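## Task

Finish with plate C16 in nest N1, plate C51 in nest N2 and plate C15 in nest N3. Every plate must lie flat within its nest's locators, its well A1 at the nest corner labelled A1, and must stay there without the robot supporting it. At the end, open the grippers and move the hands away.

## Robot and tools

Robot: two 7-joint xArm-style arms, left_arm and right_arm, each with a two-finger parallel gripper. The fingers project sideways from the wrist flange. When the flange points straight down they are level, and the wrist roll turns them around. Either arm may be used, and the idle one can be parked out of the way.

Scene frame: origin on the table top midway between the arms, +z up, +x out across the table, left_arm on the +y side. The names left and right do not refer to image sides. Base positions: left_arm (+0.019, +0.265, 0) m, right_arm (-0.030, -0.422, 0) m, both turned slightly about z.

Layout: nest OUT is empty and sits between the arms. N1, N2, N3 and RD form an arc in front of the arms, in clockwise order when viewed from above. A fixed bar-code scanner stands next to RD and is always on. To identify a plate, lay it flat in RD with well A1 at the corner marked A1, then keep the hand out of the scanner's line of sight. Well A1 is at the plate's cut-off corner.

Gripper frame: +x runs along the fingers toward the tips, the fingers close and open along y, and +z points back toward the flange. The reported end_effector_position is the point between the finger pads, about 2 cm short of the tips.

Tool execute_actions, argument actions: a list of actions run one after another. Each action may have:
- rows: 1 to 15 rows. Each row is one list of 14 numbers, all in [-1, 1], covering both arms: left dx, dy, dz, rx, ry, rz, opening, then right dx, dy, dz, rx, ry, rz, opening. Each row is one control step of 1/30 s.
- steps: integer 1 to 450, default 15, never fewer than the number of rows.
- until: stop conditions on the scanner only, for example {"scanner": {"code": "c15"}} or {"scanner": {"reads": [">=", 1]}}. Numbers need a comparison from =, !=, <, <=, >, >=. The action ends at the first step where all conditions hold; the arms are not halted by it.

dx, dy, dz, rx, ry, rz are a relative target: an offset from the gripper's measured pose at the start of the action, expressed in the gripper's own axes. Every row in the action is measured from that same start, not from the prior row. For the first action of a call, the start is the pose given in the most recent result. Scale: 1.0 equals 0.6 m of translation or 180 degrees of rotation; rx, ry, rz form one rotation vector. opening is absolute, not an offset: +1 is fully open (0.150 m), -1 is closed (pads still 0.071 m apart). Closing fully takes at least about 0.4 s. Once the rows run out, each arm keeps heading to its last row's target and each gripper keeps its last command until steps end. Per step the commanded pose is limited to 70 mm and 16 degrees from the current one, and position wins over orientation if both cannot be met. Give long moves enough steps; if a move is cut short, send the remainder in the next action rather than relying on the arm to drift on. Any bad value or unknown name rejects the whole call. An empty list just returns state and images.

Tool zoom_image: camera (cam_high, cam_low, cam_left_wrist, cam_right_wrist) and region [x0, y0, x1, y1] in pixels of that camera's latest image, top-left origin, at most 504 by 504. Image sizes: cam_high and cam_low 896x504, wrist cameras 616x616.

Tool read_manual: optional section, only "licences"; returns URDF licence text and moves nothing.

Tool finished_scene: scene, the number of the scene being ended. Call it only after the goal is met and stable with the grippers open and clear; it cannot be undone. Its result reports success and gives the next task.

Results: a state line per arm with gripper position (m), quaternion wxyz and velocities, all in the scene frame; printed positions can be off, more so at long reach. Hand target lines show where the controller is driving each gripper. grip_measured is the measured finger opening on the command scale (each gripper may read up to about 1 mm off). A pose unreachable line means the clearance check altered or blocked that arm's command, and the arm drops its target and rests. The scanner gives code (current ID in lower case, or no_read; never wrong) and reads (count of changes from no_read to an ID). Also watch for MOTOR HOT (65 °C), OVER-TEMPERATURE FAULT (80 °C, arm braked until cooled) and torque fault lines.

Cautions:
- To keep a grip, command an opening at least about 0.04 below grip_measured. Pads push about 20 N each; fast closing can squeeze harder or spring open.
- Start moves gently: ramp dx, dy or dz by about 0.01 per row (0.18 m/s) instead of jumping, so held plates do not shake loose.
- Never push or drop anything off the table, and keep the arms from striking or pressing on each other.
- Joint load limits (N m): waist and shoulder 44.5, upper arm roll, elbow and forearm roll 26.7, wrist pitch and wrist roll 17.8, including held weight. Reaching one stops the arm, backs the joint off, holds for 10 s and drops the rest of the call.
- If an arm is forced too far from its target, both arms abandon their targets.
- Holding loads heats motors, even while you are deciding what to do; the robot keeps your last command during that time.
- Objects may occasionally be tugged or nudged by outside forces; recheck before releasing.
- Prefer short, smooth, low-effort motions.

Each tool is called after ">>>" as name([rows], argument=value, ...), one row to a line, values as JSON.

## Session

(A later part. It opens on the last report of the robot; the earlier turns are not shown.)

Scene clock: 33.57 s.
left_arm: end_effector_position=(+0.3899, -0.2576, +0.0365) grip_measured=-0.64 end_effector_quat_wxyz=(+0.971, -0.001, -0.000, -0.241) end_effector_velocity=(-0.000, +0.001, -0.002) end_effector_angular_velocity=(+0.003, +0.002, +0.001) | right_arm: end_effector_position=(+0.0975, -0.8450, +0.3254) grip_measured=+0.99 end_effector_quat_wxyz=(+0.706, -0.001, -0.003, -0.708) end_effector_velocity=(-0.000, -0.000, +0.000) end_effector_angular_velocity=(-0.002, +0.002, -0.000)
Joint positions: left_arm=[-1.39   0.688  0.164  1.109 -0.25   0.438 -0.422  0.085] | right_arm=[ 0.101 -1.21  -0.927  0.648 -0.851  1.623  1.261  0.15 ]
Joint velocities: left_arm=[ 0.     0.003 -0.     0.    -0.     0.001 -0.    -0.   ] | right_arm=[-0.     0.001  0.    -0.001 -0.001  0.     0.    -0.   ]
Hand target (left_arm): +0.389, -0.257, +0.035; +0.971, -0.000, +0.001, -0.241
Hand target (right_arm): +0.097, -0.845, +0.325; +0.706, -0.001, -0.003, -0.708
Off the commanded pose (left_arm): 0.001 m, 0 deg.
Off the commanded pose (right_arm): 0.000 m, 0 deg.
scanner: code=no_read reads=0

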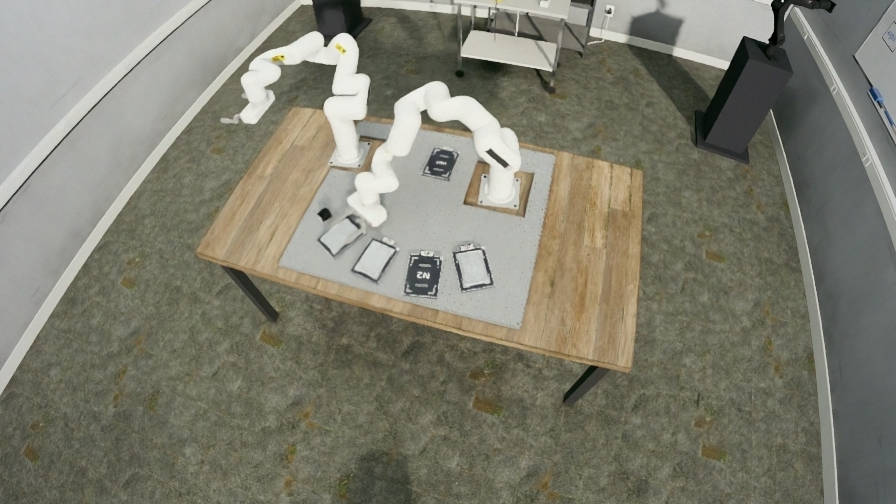

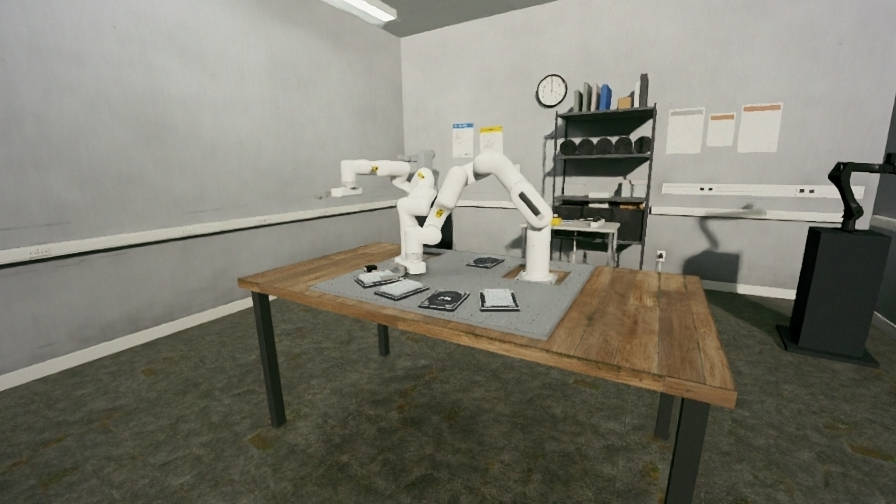

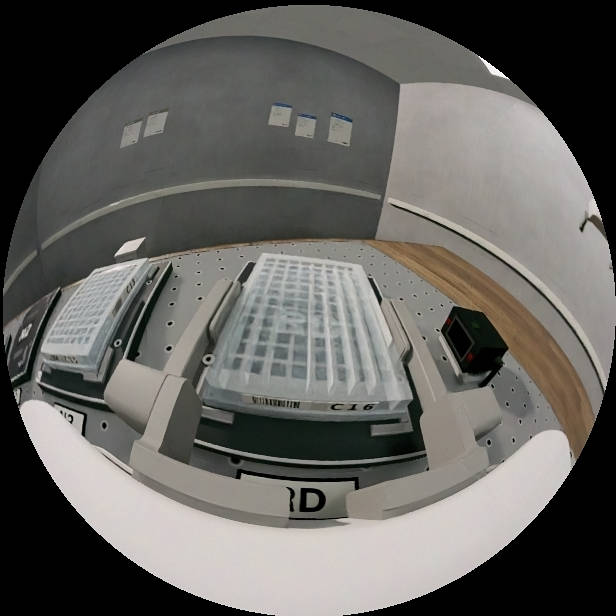

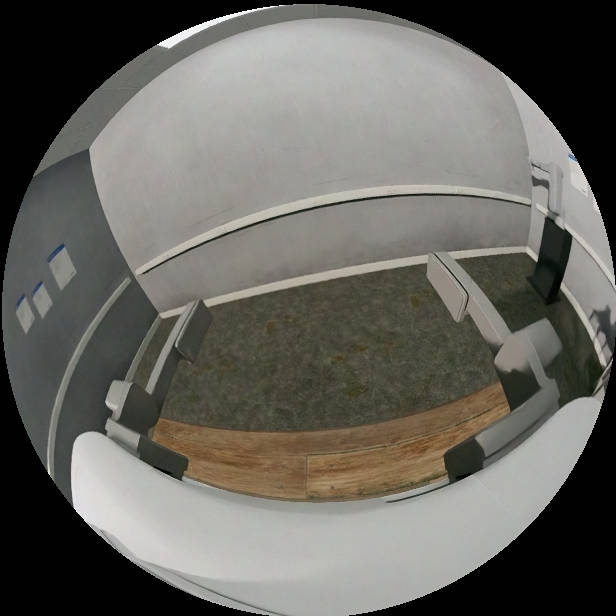

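>>> execute_actions([
  {"rows": [[0,0,0.004,0,0,0,-0.74,0,0,0,0,0,0,1],[0,0,0.008,0,0,0,-0.74,0,0,0,0,0,0,1],[0,0,0.011,0,0,0,-0.74,0,0,0,0,0,0,1]], "steps": 12},
  {"rows": [[0,0.001,0,0,0,-0.002,-0.74,0,0,0,0,0,0,1],[0,0.002,0,0,0,-0.004,-0.74,0,0,0,0,0,0,1],[0,0.0027,0,0,0,-0.0055,-0.74,0,0,0,0,0,0,1]], "steps": 12},
  {"rows": [[0,0,-0.003,0,0,0,-0.74,0,0,0,0,0,0,1],[0,0,-0.006,0,0,0,-0.74,0,0,0,0,0,0,1],[0,0,-0.009,0,0,0,-0.74,0,0,0,0,0,0,1],[0,0,-0.012,0,0,0,-0.74,0,0,0,0,0,0,1]], "steps": 18},
])

>>> zoom_image(camera="cam_left_wrist", region=[120, 240, 500, 520])

>>> zoom_image(camera="cam_high", region=[300, 190, 400, 270])

Scene clock: 35.30 s.
left_arm: end_effector_position=(+0.3896, -0.2564, +0.0350) grip_measured=-0.64 end_effector_quat_wxyz=(+0.968, -0.001, +0.001, -0.250) end_effector_velocity=(+0.000, +0.000, +0.000) end_effector_angular_velocity=(-0.001, -0.001, +0.002) | right_arm: end_effector_position=(+0.0975, -0.8450, +0.3254) grip_measured=+0.99 end_effector_quat_wxyz=(+0.706, -0.001, -0.003, -0.708) end_effector_velocity=(-0.000, +0.000, -0.000) end_effector_angular_velocity=(+0.001, -0.002, -0.001)
Joint positions: left_arm=[-1.38   0.685  0.159  1.1   -0.246  0.432 -0.4    0.085] | right_arm=[ 0.101 -1.21  -0.927  0.648 -0.851  1.623  1.261  0.15 ]
Joint velocities: left_arm=[ 0.    -0.001  0.    -0.     0.    -0.001 -0.001  0.   ] | right_arm=[-0.    -0.001 -0.    -0.     0.001 -0.001  0.001 -0.   ]
Hand target (left_arm): +0.390, -0.256, +0.034; +0.968, -0.000, +0.001, -0.249
Hand target (right_arm): +0.097, -0.845, +0.325; +0.706, -0.001, -0.003, -0.708
Off the commanded pose (left_arm): 0.001 m, 0 deg.
Off the commanded pose (right_arm): 0.000 m, 0 deg.
scanner: code=no_read reads=0

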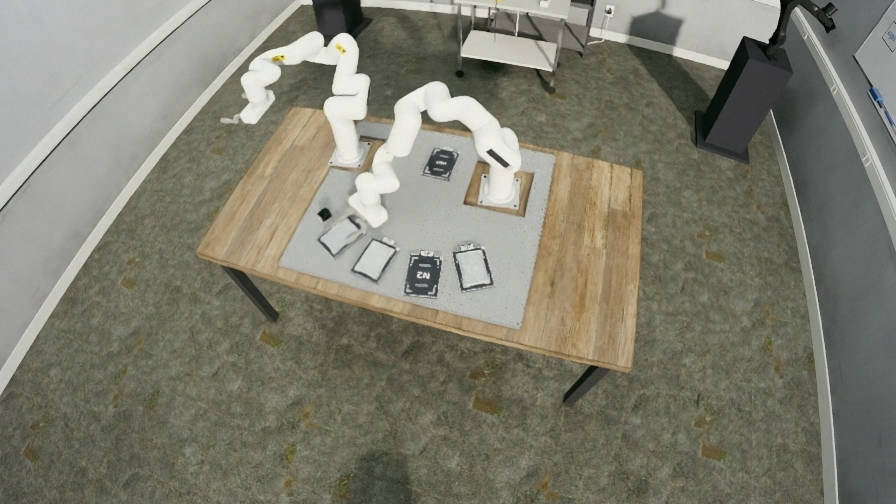

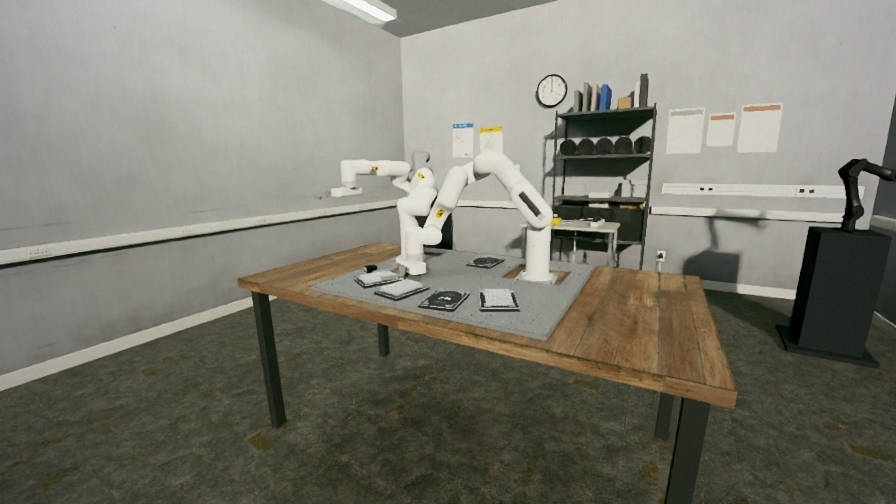

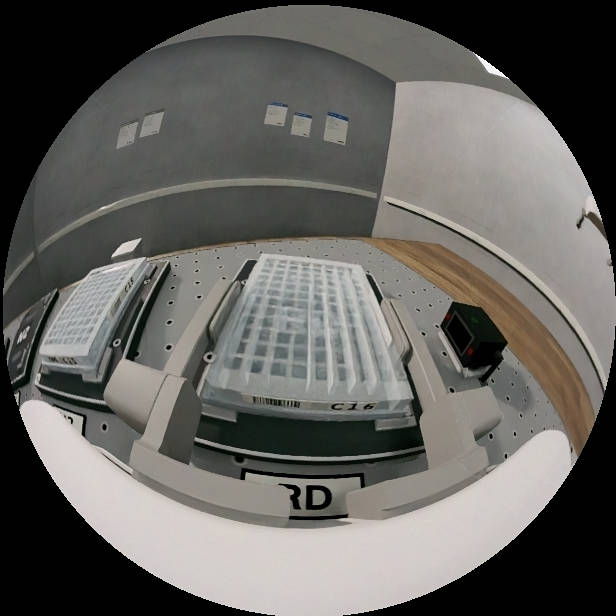

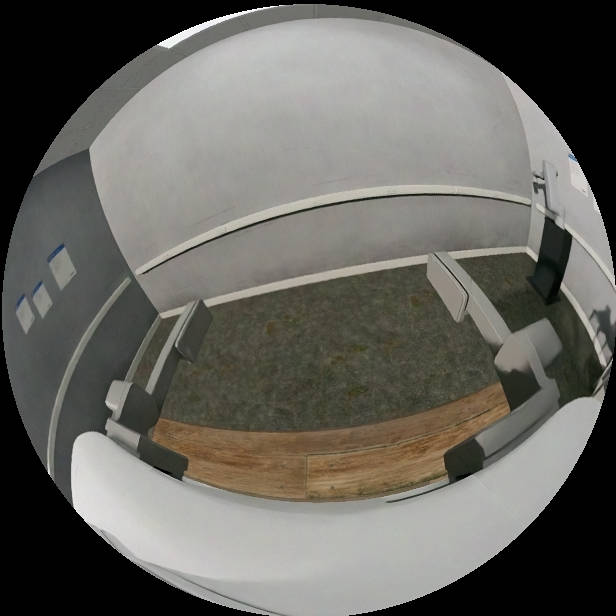

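Region (120, 240, 500, 520) of cam_left_wrist's 616x616 image, scaled by 1.326, with more detail than that image has; it fills the top 371 rows of this view, and the rest is white.

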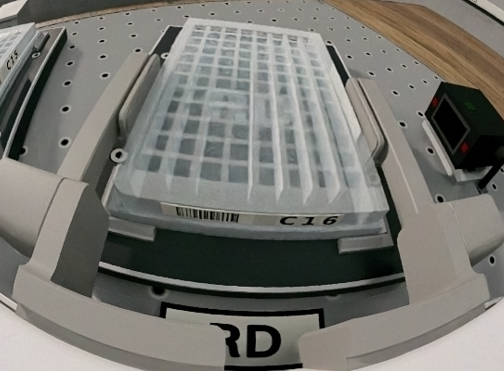

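Region (300, 190, 400, 270) of cam_high's 896x504 image, scaled by 5.040, with more detail than that image has; it fills the top 403 rows of this view, and the rest is white.

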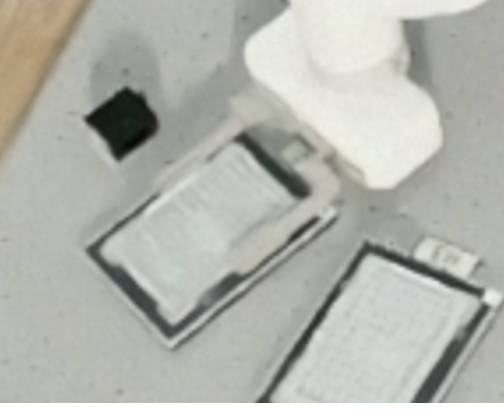

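>>> execute_actions([
  {"rows": [[0,0,0,0,0,0,-0.55,0,0,0,0,0,0,1],[0,0,0,0,0,0,-0.45,0,0,0,0,0,0,1],[0,0,0,0,0,0,-0.35,0,0,0,0,0,0,1],[0,0,0,0,0,0,-0.2,0,0,0,0,0,0,1]], "steps": 12},
  {"rows": [[0,0,0.02,0,0,0,-0.2,0,0,0,0,0,0,1],[0,0,0.04,0,0,0,-0.2,0,0,0,0,0,0,1],[0,0,0.07,0,0,0,-0.2,0,0,0,0,0,0,1],[0,0,0.11,0,0,0,-0.2,0,0,0,0,0,0,1]], "steps": 15},
  {"rows": [[-0.377,0.7705,0,0,0,0.316,-0.2,0,0,0,0,0,0,1]], "steps": 45},
  {"rows": [[0,0,-0.065,0,0,0,-0.2,0,0,0,0,0,0,1]], "steps": 20},
])

>>> zoom_image(camera="cam_left_wrist", region=[120, 240, 500, 520])

>>> zoom_image(camera="cam_high", region=[400, 200, 540, 310])

Scene clock: 38.83 s.
left_arm: end_effector_position=(+0.4133, +0.2583, +0.0604) grip_measured=-0.20 end_effector_quat_wxyz=(+0.970, +0.010, +0.008, +0.243) end_effector_velocity=(+0.003, -0.003, -0.002) end_effector_angular_velocity=(-0.113, -0.117, -0.002) | right_arm: end_effector_position=(+0.0975, -0.8450, +0.3254) grip_measured=+0.99 end_effector_quat_wxyz=(+0.706, -0.001, -0.003, -0.708) end_effector_velocity=(+0.000, +0.000, -0.000) end_effector_angular_velocity=(-0.000, -0.000, +0.000)
Joint positions: left_arm=[-0.94   0.2    0.367  0.266 -0.57   0.124 -0.374  0.103] | right_arm=[ 0.101 -1.21  -0.927  0.648 -0.851  1.623  1.261  0.15 ]
Joint velocities: left_arm=[ 0.553  0.047 -0.663  0.018 -0.622 -0.219  0.518  0.   ] | right_arm=[ 0.    -0.    -0.    -0.    -0.    -0.001  0.    -0.   ]
Hand target (left_arm): +0.413, +0.258, +0.060; +0.970, +0.005, +0.005, +0.242
Hand target (right_arm): +0.097, -0.845, +0.325; +0.706, -0.001, -0.003, -0.708
Off the commanded pose (left_arm): 0.001 m, 2 deg.
Off the commanded pose (right_arm): 0.000 m, 0 deg.
scanner: code=c16 reads=1

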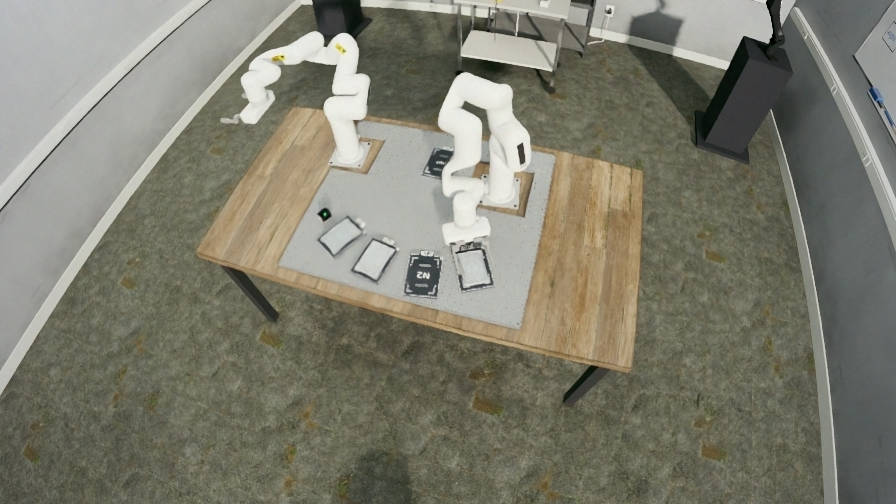

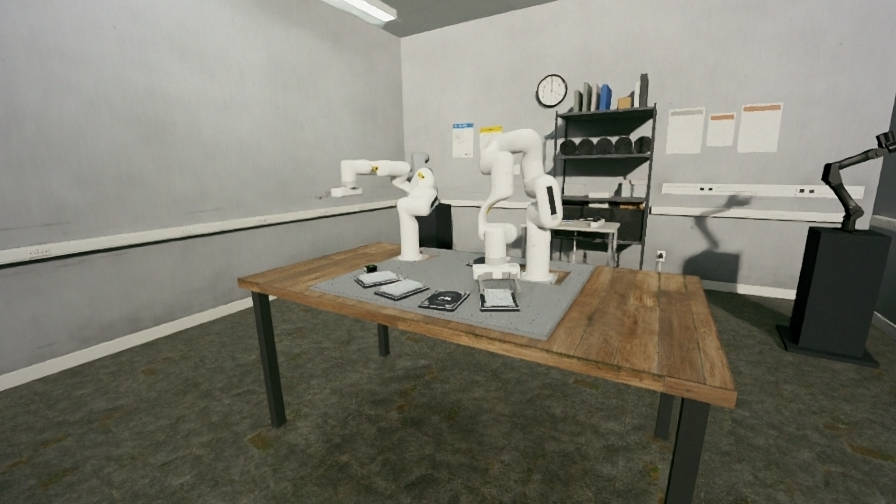

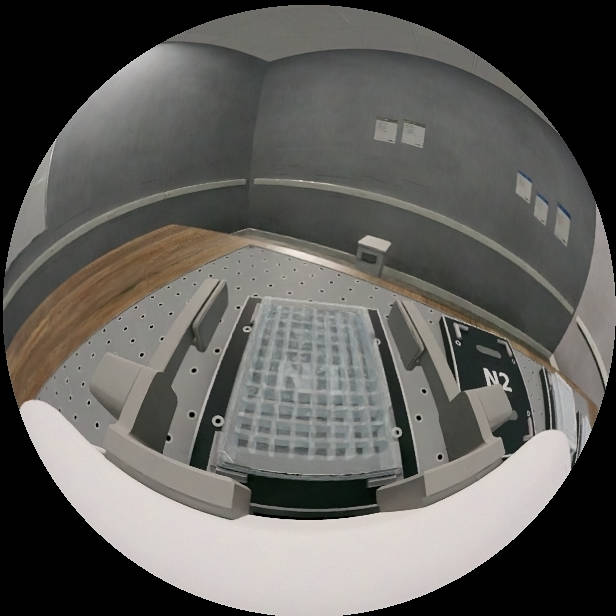

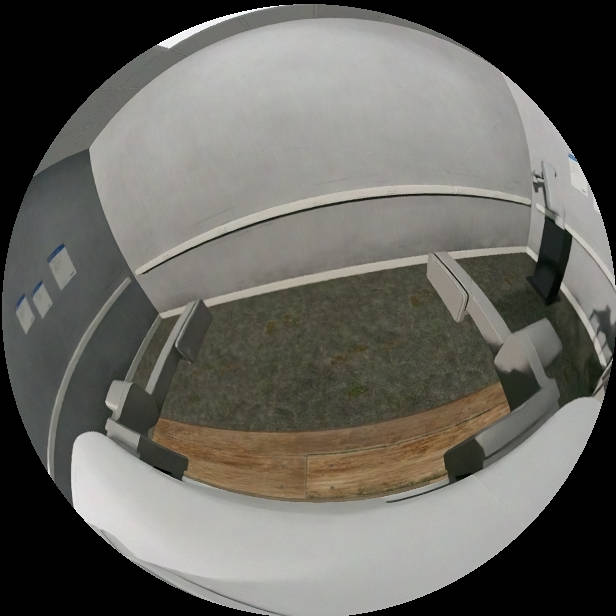

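Region (120, 240, 500, 520) of cam_left_wrist's 616x616 image, scaled by 1.326, with more detail than that image has; it fills the top 371 rows of this view, and the rest is white.

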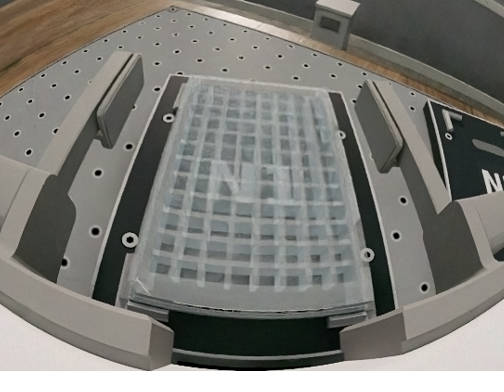

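Region (400, 200, 540, 310) of cam_high's 896x504 image, scaled by 3.600, with more detail than that image has; it fills the top 396 rows of this view, and the rest is white.

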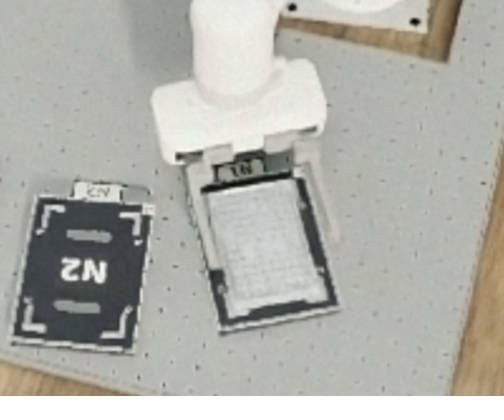

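>>> execute_actions([
  {"rows": [[-0.042,-0.008,0,-0.008,-0.0015,0,-0.2,0,0,0,0,0,0,1]], "steps": 20},
  {"rows": [[0,0,-0.005,0,0,0,-0.2,0,0,0,0,0,0,1],[0,0,-0.01,0,0,0,-0.2,0,0,0,0,0,0,1],[0,0,-0.015,0,0,0,-0.2,0,0,0,0,0,0,1],[0,0,-0.02,0,0,0,-0.2,0,0,0,0,0,0,1],[0,0,-0.025,0,0,0,-0.2,0,0,0,0,0,0,1],[0,0,-0.03,0,0,0,-0.2,0,0,0,0,0,0,1],[0,0,-0.035,0,0,0,-0.2,0,0,0,0,0,0,1],[0,0,-0.04,0,0,0,-0.2,0,0,0,0,0,0,1]], "steps": 25},
])

>>> zoom_image(camera="cam_left_wrist", region=[120, 240, 500, 520])

>>> zoom_image(camera="cam_high", region=[400, 200, 540, 310])

Scene clock: 40.70 s.
left_arm: end_effector_position=(+0.3936, +0.2421, +0.0368) grip_measured=-0.20 end_effector_quat_wxyz=(+0.970, -0.002, +0.003, +0.243) end_effector_velocity=(-0.000, -0.001, -0.001) end_effector_angular_velocity=(-0.004, -0.005, -0.005) | right_arm: end_effector_position=(+0.0975, -0.8450, +0.3254) grip_measured=+0.99 end_effector_quat_wxyz=(+0.706, -0.001, -0.003, -0.708) end_effector_velocity=(+0.000, +0.000, -0.000) end_effector_angular_velocity=(+0.000, +0.000, +0.001)
Joint positions: left_arm=[-0.597  0.319 -0.125  0.292 -0.943 -0.04  -0.135  0.103] | right_arm=[ 0.101 -1.21  -0.927  0.648 -0.851  1.623  1.261  0.15 ]
Joint velocities: left_arm=[ 0.064  0.012 -0.066  0.002 -0.023 -0.026  0.03   0.   ] | right_arm=[ 0.001  0.     0.    -0.     0.001 -0.    -0.    -0.   ]
Hand target (left_arm): +0.394, +0.242, +0.037; +0.970, -0.002, +0.003, +0.243
Hand target (right_arm): +0.097, -0.845, +0.325; +0.706, -0.001, -0.003, -0.708
Off the commanded pose (left_arm): 0.000 m, 0 deg.
Off the commanded pose (right_arm): 0.000 m, 0 deg.
scanner: code=c16 reads=1

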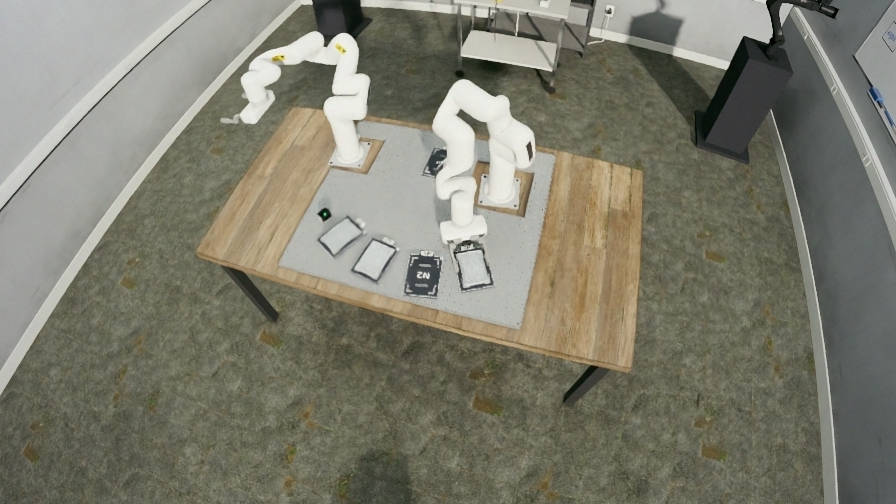

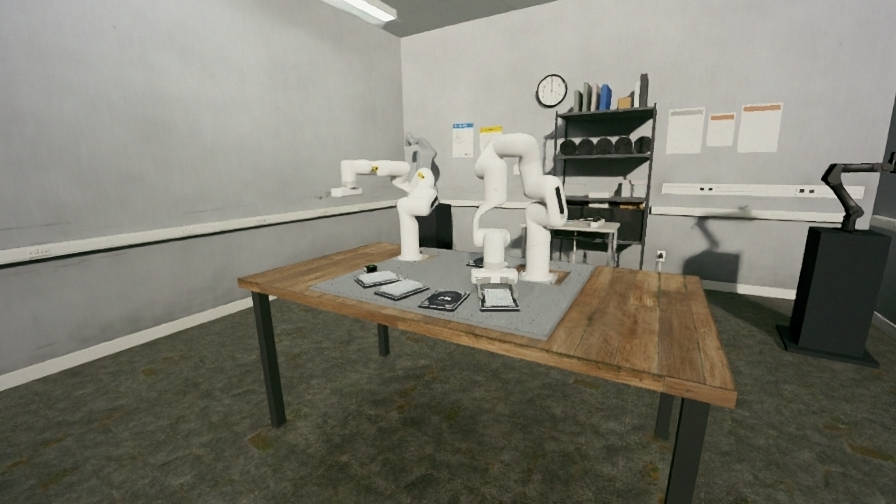

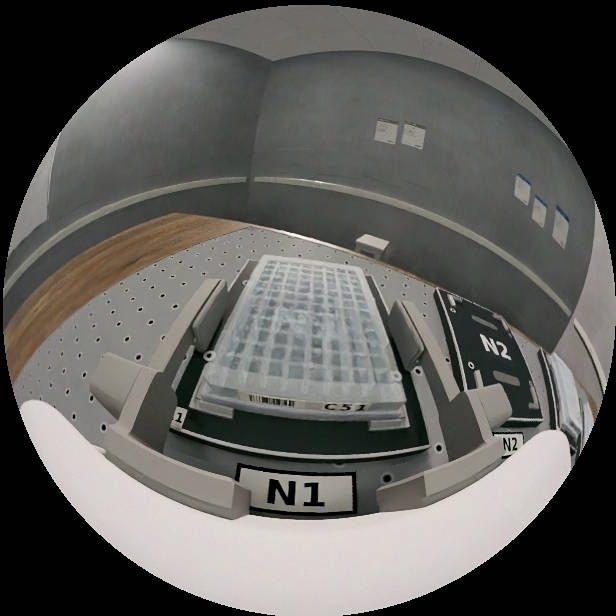

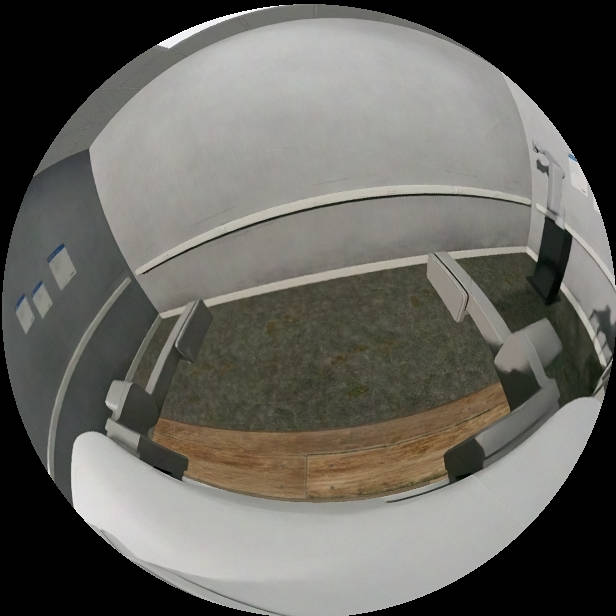

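Region (120, 240, 500, 520) of cam_left_wrist's 616x616 image, scaled by 1.326, with more detail than that image has; it fills the top 371 rows of this view, and the rest is white.

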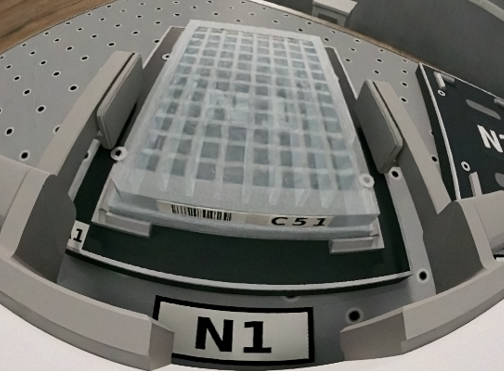

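Region (400, 200, 540, 310) of cam_high's 896x504 image, scaled by 3.600, with more detail than that image has; it fills the top 396 rows of this view, and the rest is white.

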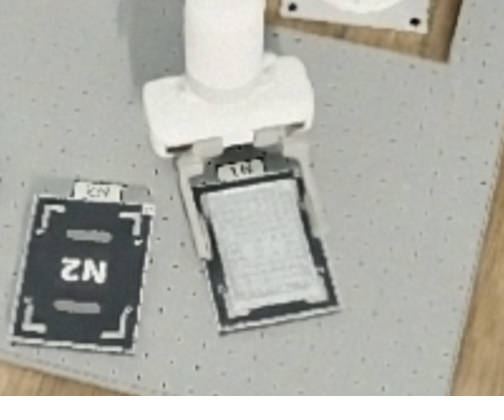

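>>> execute_actions([
  {"rows": [[0.002,0.004,-0.002,0,0,-0.005,-0.2,0,0,0,0,0,0,1]], "steps": 15},
  {"rows": [[0,0,0,0,0,0,-0.35, 0,0,0,0,0,0,1],[0,0,0,0,0,0,-0.45, 0,0,0,0,0,0,1],[0,0,0,0,0,0,-0.52, 0,0,0,0,0,0,1],[0,0,0,0,0,0,-0.58, 0,0,0,0,0,0,1],[0,0,0,0,0,0,-0.62, 0,0,0,0,0,0,1],[0,0,0,0,0,0,-0.66, 0,0,0,0,0,0,1],[0,0,0,0,0,0,-0.70, 0,0,0,0,0,0,1],[0,0,0,0,0,0,-0.74, 0,0,0,0,0,0,1]], "steps": 22},
])

>>> zoom_image(camera="cam_left_wrist", region=[120, 240, 500, 520])

Scene clock: 42.20 s.
left_arm: end_effector_position=(+0.3938, +0.2442, +0.0358) grip_measured=-0.64 end_effector_quat_wxyz=(+0.972, -0.002, +0.003, +0.234) end_effector_velocity=(-0.000, +0.000, +0.000) end_effector_angular_velocity=(+0.000, +0.000, +0.002) | right_arm: end_effector_position=(+0.0975, -0.8450, +0.3254) grip_measured=+0.99 end_effector_quat_wxyz=(+0.706, -0.001, -0.003, -0.708) end_effector_velocity=(-0.000, -0.000, -0.000) end_effector_angular_velocity=(+0.001, -0.000, -0.000)
Joint positions: left_arm=[-0.541  0.325 -0.166  0.287 -0.948 -0.057 -0.098  0.085] | right_arm=[ 0.101 -1.21  -0.927  0.648 -0.851  1.623  1.261  0.15 ]
Joint velocities: left_arm=[-0.    -0.     0.001 -0.    -0.001  0.    -0.     0.   ] | right_arm=[-0.001 -0.    -0.    -0.     0.     0.    -0.     0.   ]
Hand target (left_arm): +0.394, +0.245, +0.036; +0.972, -0.002, +0.003, +0.235
Hand target (right_arm): +0.097, -0.845, +0.325; +0.706, -0.001, -0.003, -0.708
Off the commanded pose (left_arm): 0.001 m, 0 deg.
Off the commanded pose (right_arm): 0.000 m, 0 deg.
scanner: code=c16 reads=1

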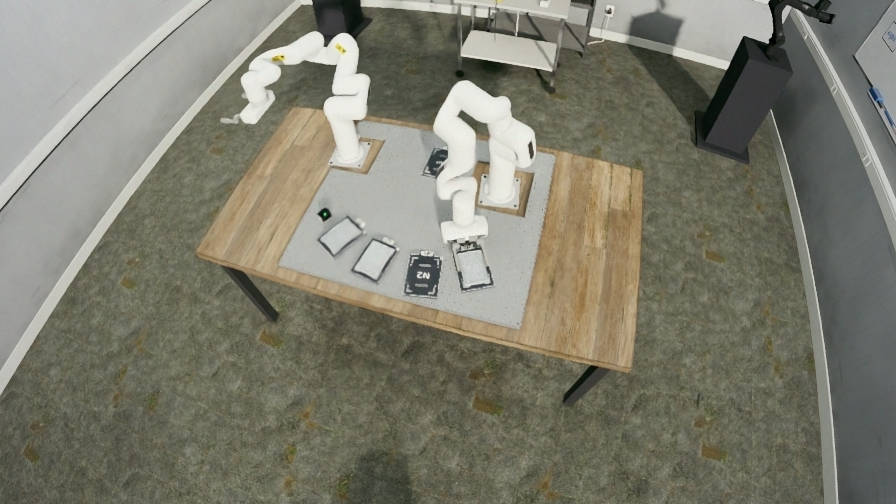

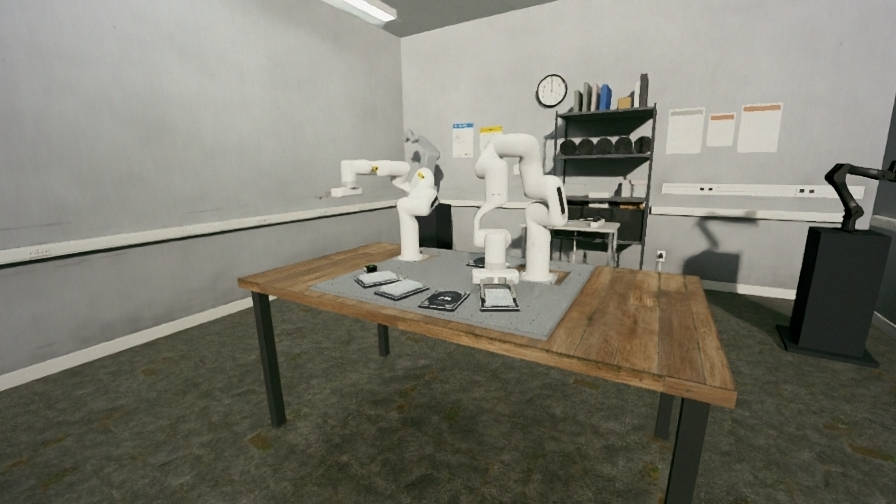

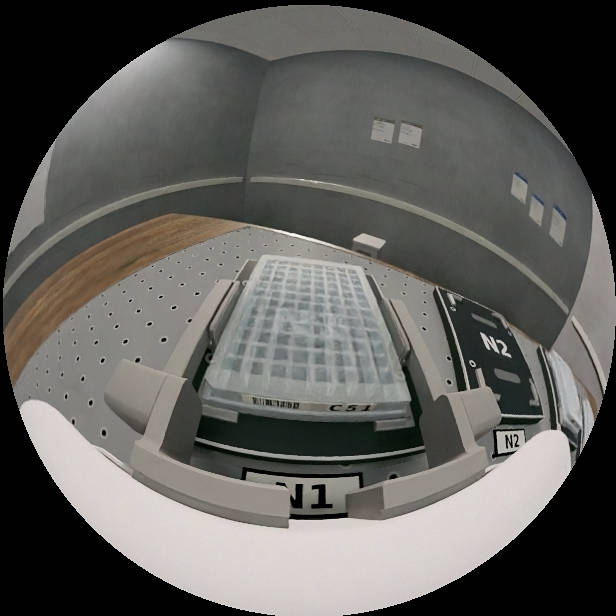

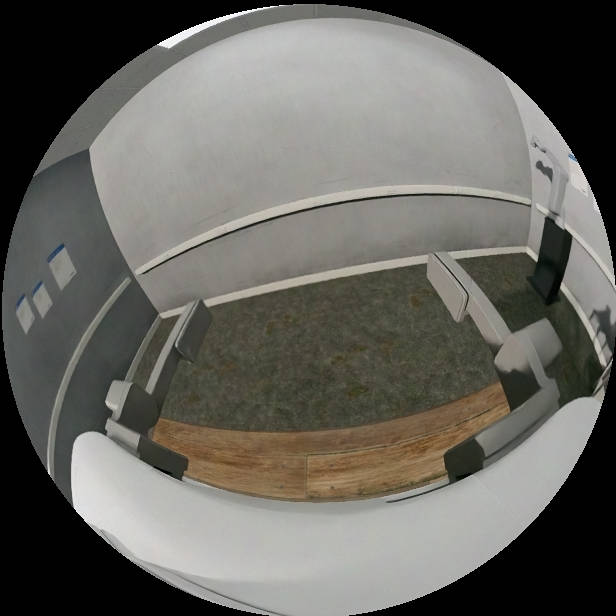

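Region (120, 240, 500, 520) of cam_left_wrist's 616x616 image, scaled by 1.326, with more detail than that image has; it fills the top 371 rows of this view, and the rest is white.

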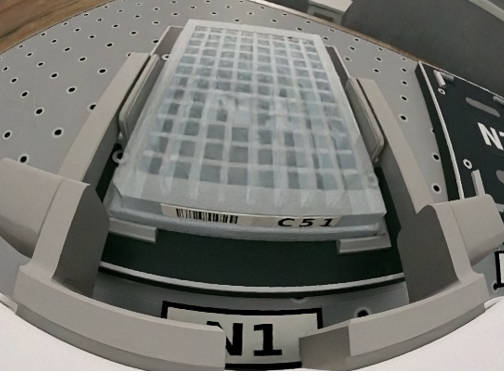

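>>> execute_actions([
  {"rows": [[0,0,0.004,0,0,0,-0.74,0,0,0,0,0,0,1],[0,0,0.01,0,0,0,-0.74,0,0,0,0,0,0,1],[0,0,0.018,0,0,0,-0.74,0,0,0,0,0,0,1],[0,0,0.026,0,0,0,-0.74,0,0,0,0,0,0,1],[0,0,0.034,0,0,0,-0.74,0,0,0,0,0,0,1],[0,0,0.042,0,0,0,-0.74,0,0,0,0,0,0,1],[0,0,0.05,0,0,0,-0.74,0,0,0,0,0,0,1],[0,0,0.058,0,0,0,-0.74,0,0,0,0,0,0,1],[0,0,0.066,0,0,0,-0.74,0,0,0,0,0,0,1]], "steps": 20},
  {"rows": [[-0.001,-0.01,0,0,0,-0.0035,-0.74,0,0,0,0,0,0,1],[-0.001,-0.025,0,0,0,-0.009,-0.74,0,0,0,0,0,0,1],[-0.002,-0.045,0,0,0,-0.016,-0.74,0,0,0,0,0,0,1],[-0.003,-0.067,0,0,0,-0.023,-0.74,0,0,0,0,0,0,1],[-0.004,-0.09,0,0,0,-0.031,-0.74,0,0,0,0,0,0,1],[-0.005,-0.112,0,0,0,-0.039,-0.74,0,0,0,0,0,0,1],[-0.006,-0.135,0,0,0,-0.047,-0.74,0,0,0,0,0,0,1],[-0.007,-0.157,0,0,0,-0.055,-0.74,0,0,0,0,0,0,1],[-0.008,-0.18,0,0,0,-0.063,-0.74,0,0,0,0,0,0,1],[-0.009,-0.202,0,0,0,-0.071,-0.74,0,0,0,0,0,0,1],[-0.01,-0.225,0,0,0,-0.079,-0.74,0,0,0,0,0,0,1],[-0.011,-0.247,0,0,0,-0.086,-0.74,0,0,0,0,0,0,1],[-0.012,-0.266,0,0,0,-0.093,-0.74,0,0,0,0,0,0,1],[-0.0125,-0.28,0,0,0,-0.098,-0.74,0,0,0,0,0,0,1],[-0.013,-0.2883,0,0,0,-0.1007,-0.74,0,0,0,0,0,0,1]], "steps": 32},
  {"rows": [[0,0,-0.006,0,0,0,-0.74,0,0,0,0,0,0,1],[0,0,-0.013,0,0,0,-0.74,0,0,0,0,0,0,1],[0,0,-0.02,0,0,0,-0.74,0,0,0,0,0,0,1],[0,0,-0.028,0,0,0,-0.74,0,0,0,0,0,0,1],[0,0,-0.036,0,0,0,-0.74,0,0,0,0,0,0,1],[0,0,-0.044,0,0,0,-0.74,0,0,0,0,0,0,1],[0,0,-0.052,0,0,0,-0.74,0,0,0,0,0,0,1]], "steps": 20},
])

>>> zoom_image(camera="cam_left_wrist", region=[120, 240, 500, 520])

>>> zoom_image(camera="cam_high", region=[370, 220, 480, 310])

Scene clock: 45.27 s.
left_arm: end_effector_position=(+0.4656, +0.0865, +0.0502) grip_measured=-0.64 end_effector_quat_wxyz=(+0.997, -0.015, -0.014, +0.076) end_effector_velocity=(-0.001, +0.001, -0.002) end_effector_angular_velocity=(+0.002, +0.003, +0.001) | right_arm: end_effector_position=(+0.0975, -0.8450, +0.3254) grip_measured=+0.99 end_effector_quat_wxyz=(+0.706, -0.001, -0.003, -0.708) end_effector_velocity=(-0.000, -0.000, +0.000) end_effector_angular_velocity=(-0.000, -0.001, +0.000)
Joint positions: left_arm=[-0.947  0.393  0.133  0.533 -0.473  0.116 -0.38   0.085] | right_arm=[ 0.101 -1.21  -0.927  0.648 -0.851  1.623  1.261  0.15 ]
Joint velocities: left_arm=[ 0.003  0.003 -0.002 -0.001 -0.001  0.     0.001  0.   ] | right_arm=[-0.001 -0.001 -0.     0.    -0.    -0.    -0.001 -0.   ]
Hand target (left_arm): +0.466, +0.087, +0.050; +0.997, -0.014, -0.014, +0.076
Hand target (right_arm): +0.097, -0.845, +0.325; +0.706, -0.001, -0.003, -0.708
Off the commanded pose (left_arm): 0.000 m, 0 deg.
Off the commanded pose (right_arm): 0.000 m, 0 deg.
scanner: code=c16 reads=1

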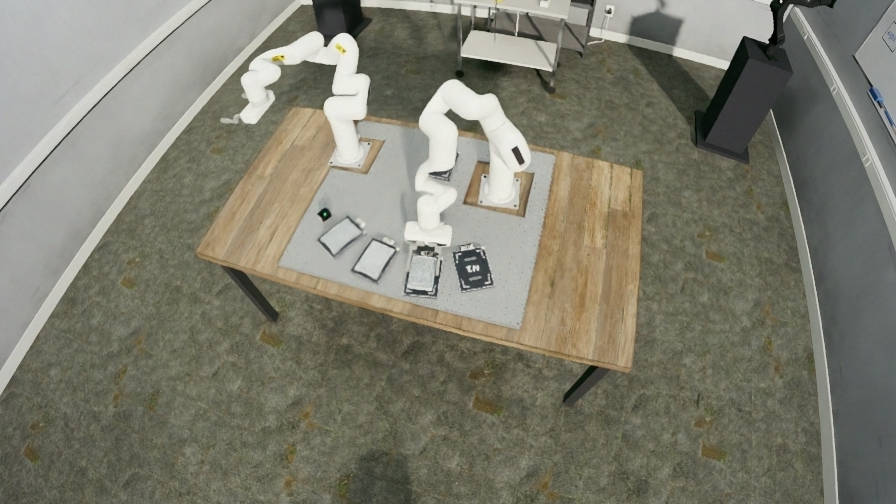

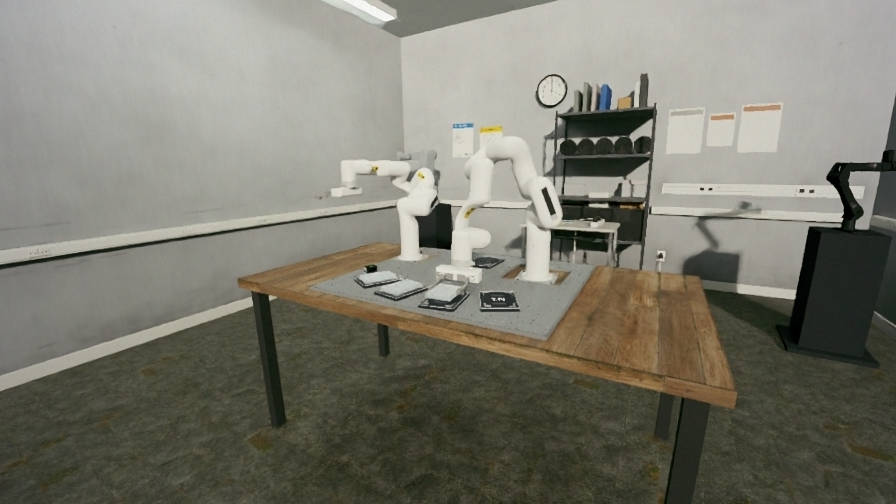

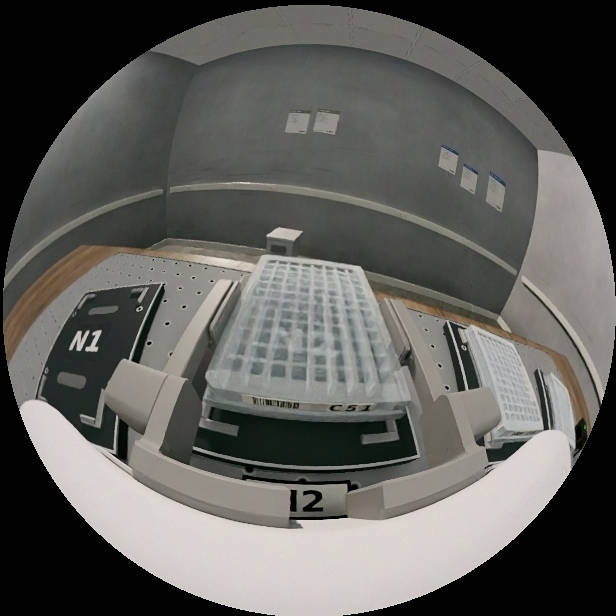

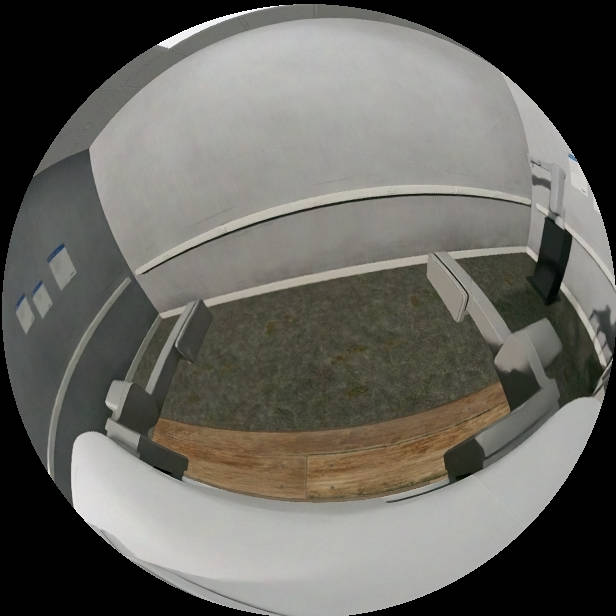

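Region (120, 240, 500, 520) of cam_left_wrist's 616x616 image, scaled by 1.326, with more detail than that image has; it fills the top 371 rows of this view, and the rest is white.

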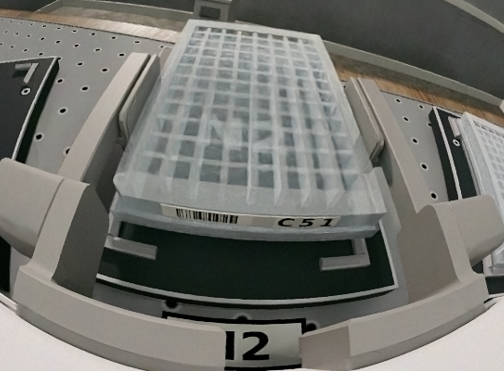

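Region (370, 220, 480, 310) of cam_high's 896x504 image, scaled by 4.582, with more detail than that image has; it fills the top 412 rows of this view, and the rest is white.

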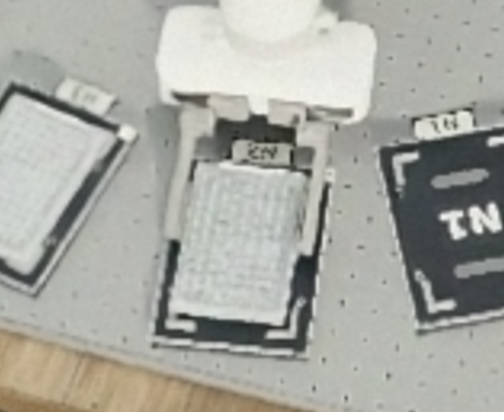

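>>> execute_actions([
  {"rows": [[0,0,0,0.003,0.003,0,-0.74,0,0,0,0,0,0,1],[0,0,0,0.006,0.006,0.0005,-0.74,0,0,0,0,0,0,1],[0,0,0,0.010,0.00875,0.001,-0.74,0,0,0,0,0,0,1]], "steps": 18},
  {"rows": [[0,0,-0.004,0,0,0,-0.74,0,0,0,0,0,0,1],[0,0,-0.008,0,0,0,-0.74,0,0,0,0,0,0,1],[0,0,-0.012,0,0,0,-0.74,0,0,0,0,0,0,1]], "steps": 15},
])

>>> zoom_image(camera="cam_left_wrist", region=[120, 240, 500, 520])

Scene clock: 46.60 s.
left_arm: end_effector_position=(+0.4656, +0.0866, +0.0431) grip_measured=-0.64 end_effector_quat_wxyz=(+0.997, -0.000, +0.001, +0.077) end_effector_velocity=(-0.000, +0.000, +0.000) end_effector_angular_velocity=(-0.000, +0.000, +0.001) | right_arm: end_effector_position=(+0.0975, -0.8450, +0.3254) grip_measured=+0.99 end_effector_quat_wxyz=(+0.706, -0.001, -0.003, -0.708) end_effector_velocity=(-0.000, +0.000, +0.000) end_effector_angular_velocity=(+0.000, -0.001, -0.002)
Joint positions: left_arm=[-0.991  0.405  0.181  0.552 -0.444  0.171 -0.413  0.085] | right_arm=[ 0.101 -1.21  -0.927  0.648 -0.851  1.623  1.261  0.15 ]
Joint velocities: left_arm=[ 0.001 -0.001 -0.    -0.001 -0.     0.001  0.     0.   ] | right_arm=[-0.    -0.001  0.    -0.     0.    -0.     0.002  0.   ]
Hand target (left_arm): +0.466, +0.087, +0.043; +0.997, -0.000, +0.001, +0.077
Hand target (right_arm): +0.097, -0.845, +0.325; +0.706, -0.001, -0.003, -0.708
Off the commanded pose (left_arm): 0.000 m, 0 deg.
Off the commanded pose (right_arm): 0.000 m, 0 deg.
scanner: code=c16 reads=1

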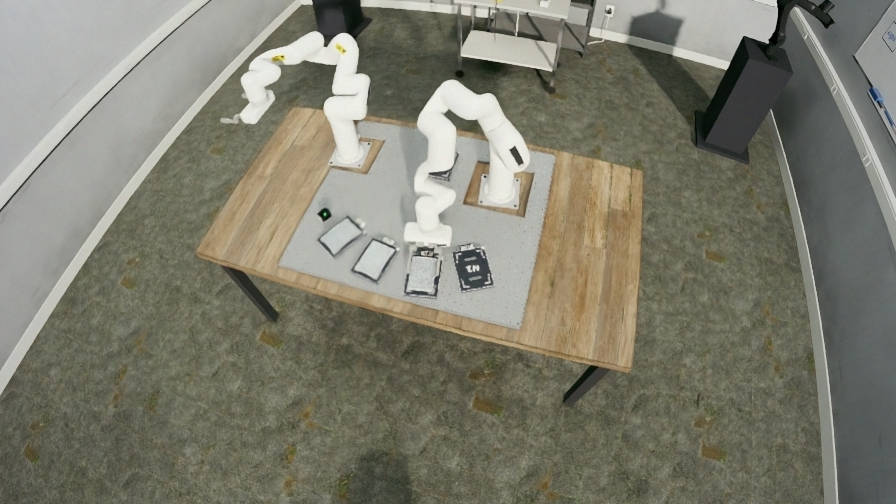

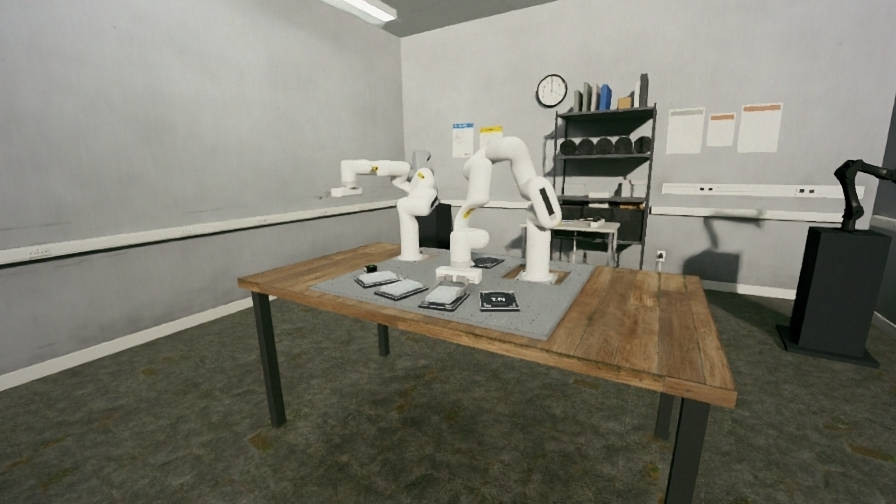

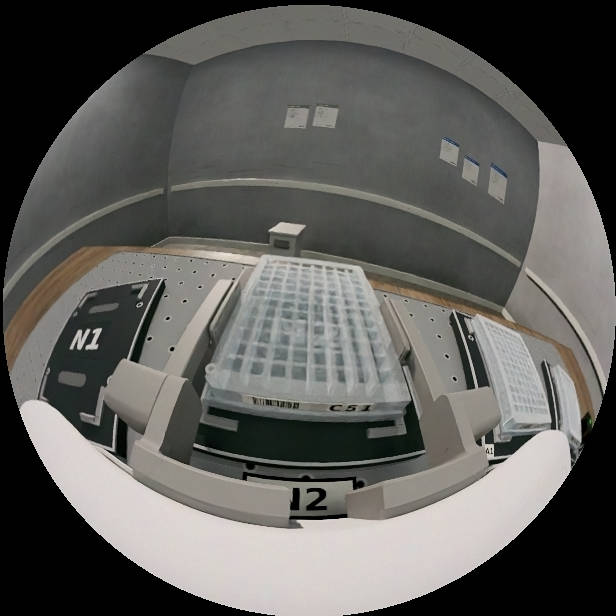

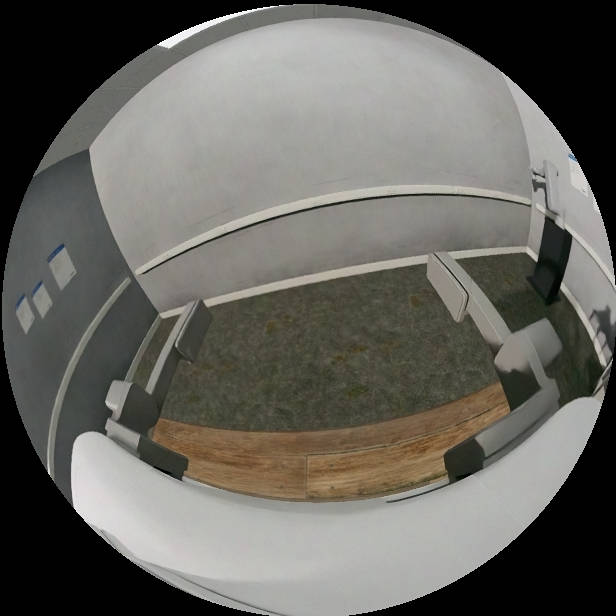

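Region (120, 240, 500, 520) of cam_left_wrist's 616x616 image, scaled by 1.326, with more detail than that image has; it fills the top 371 rows of this view, and the rest is white.

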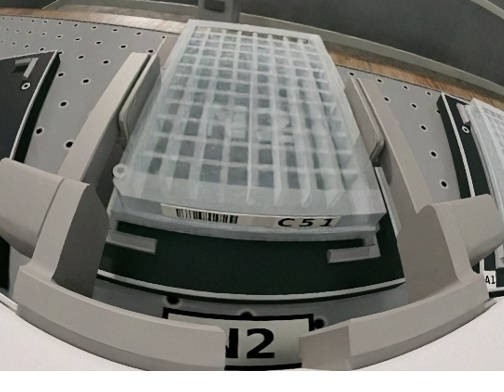

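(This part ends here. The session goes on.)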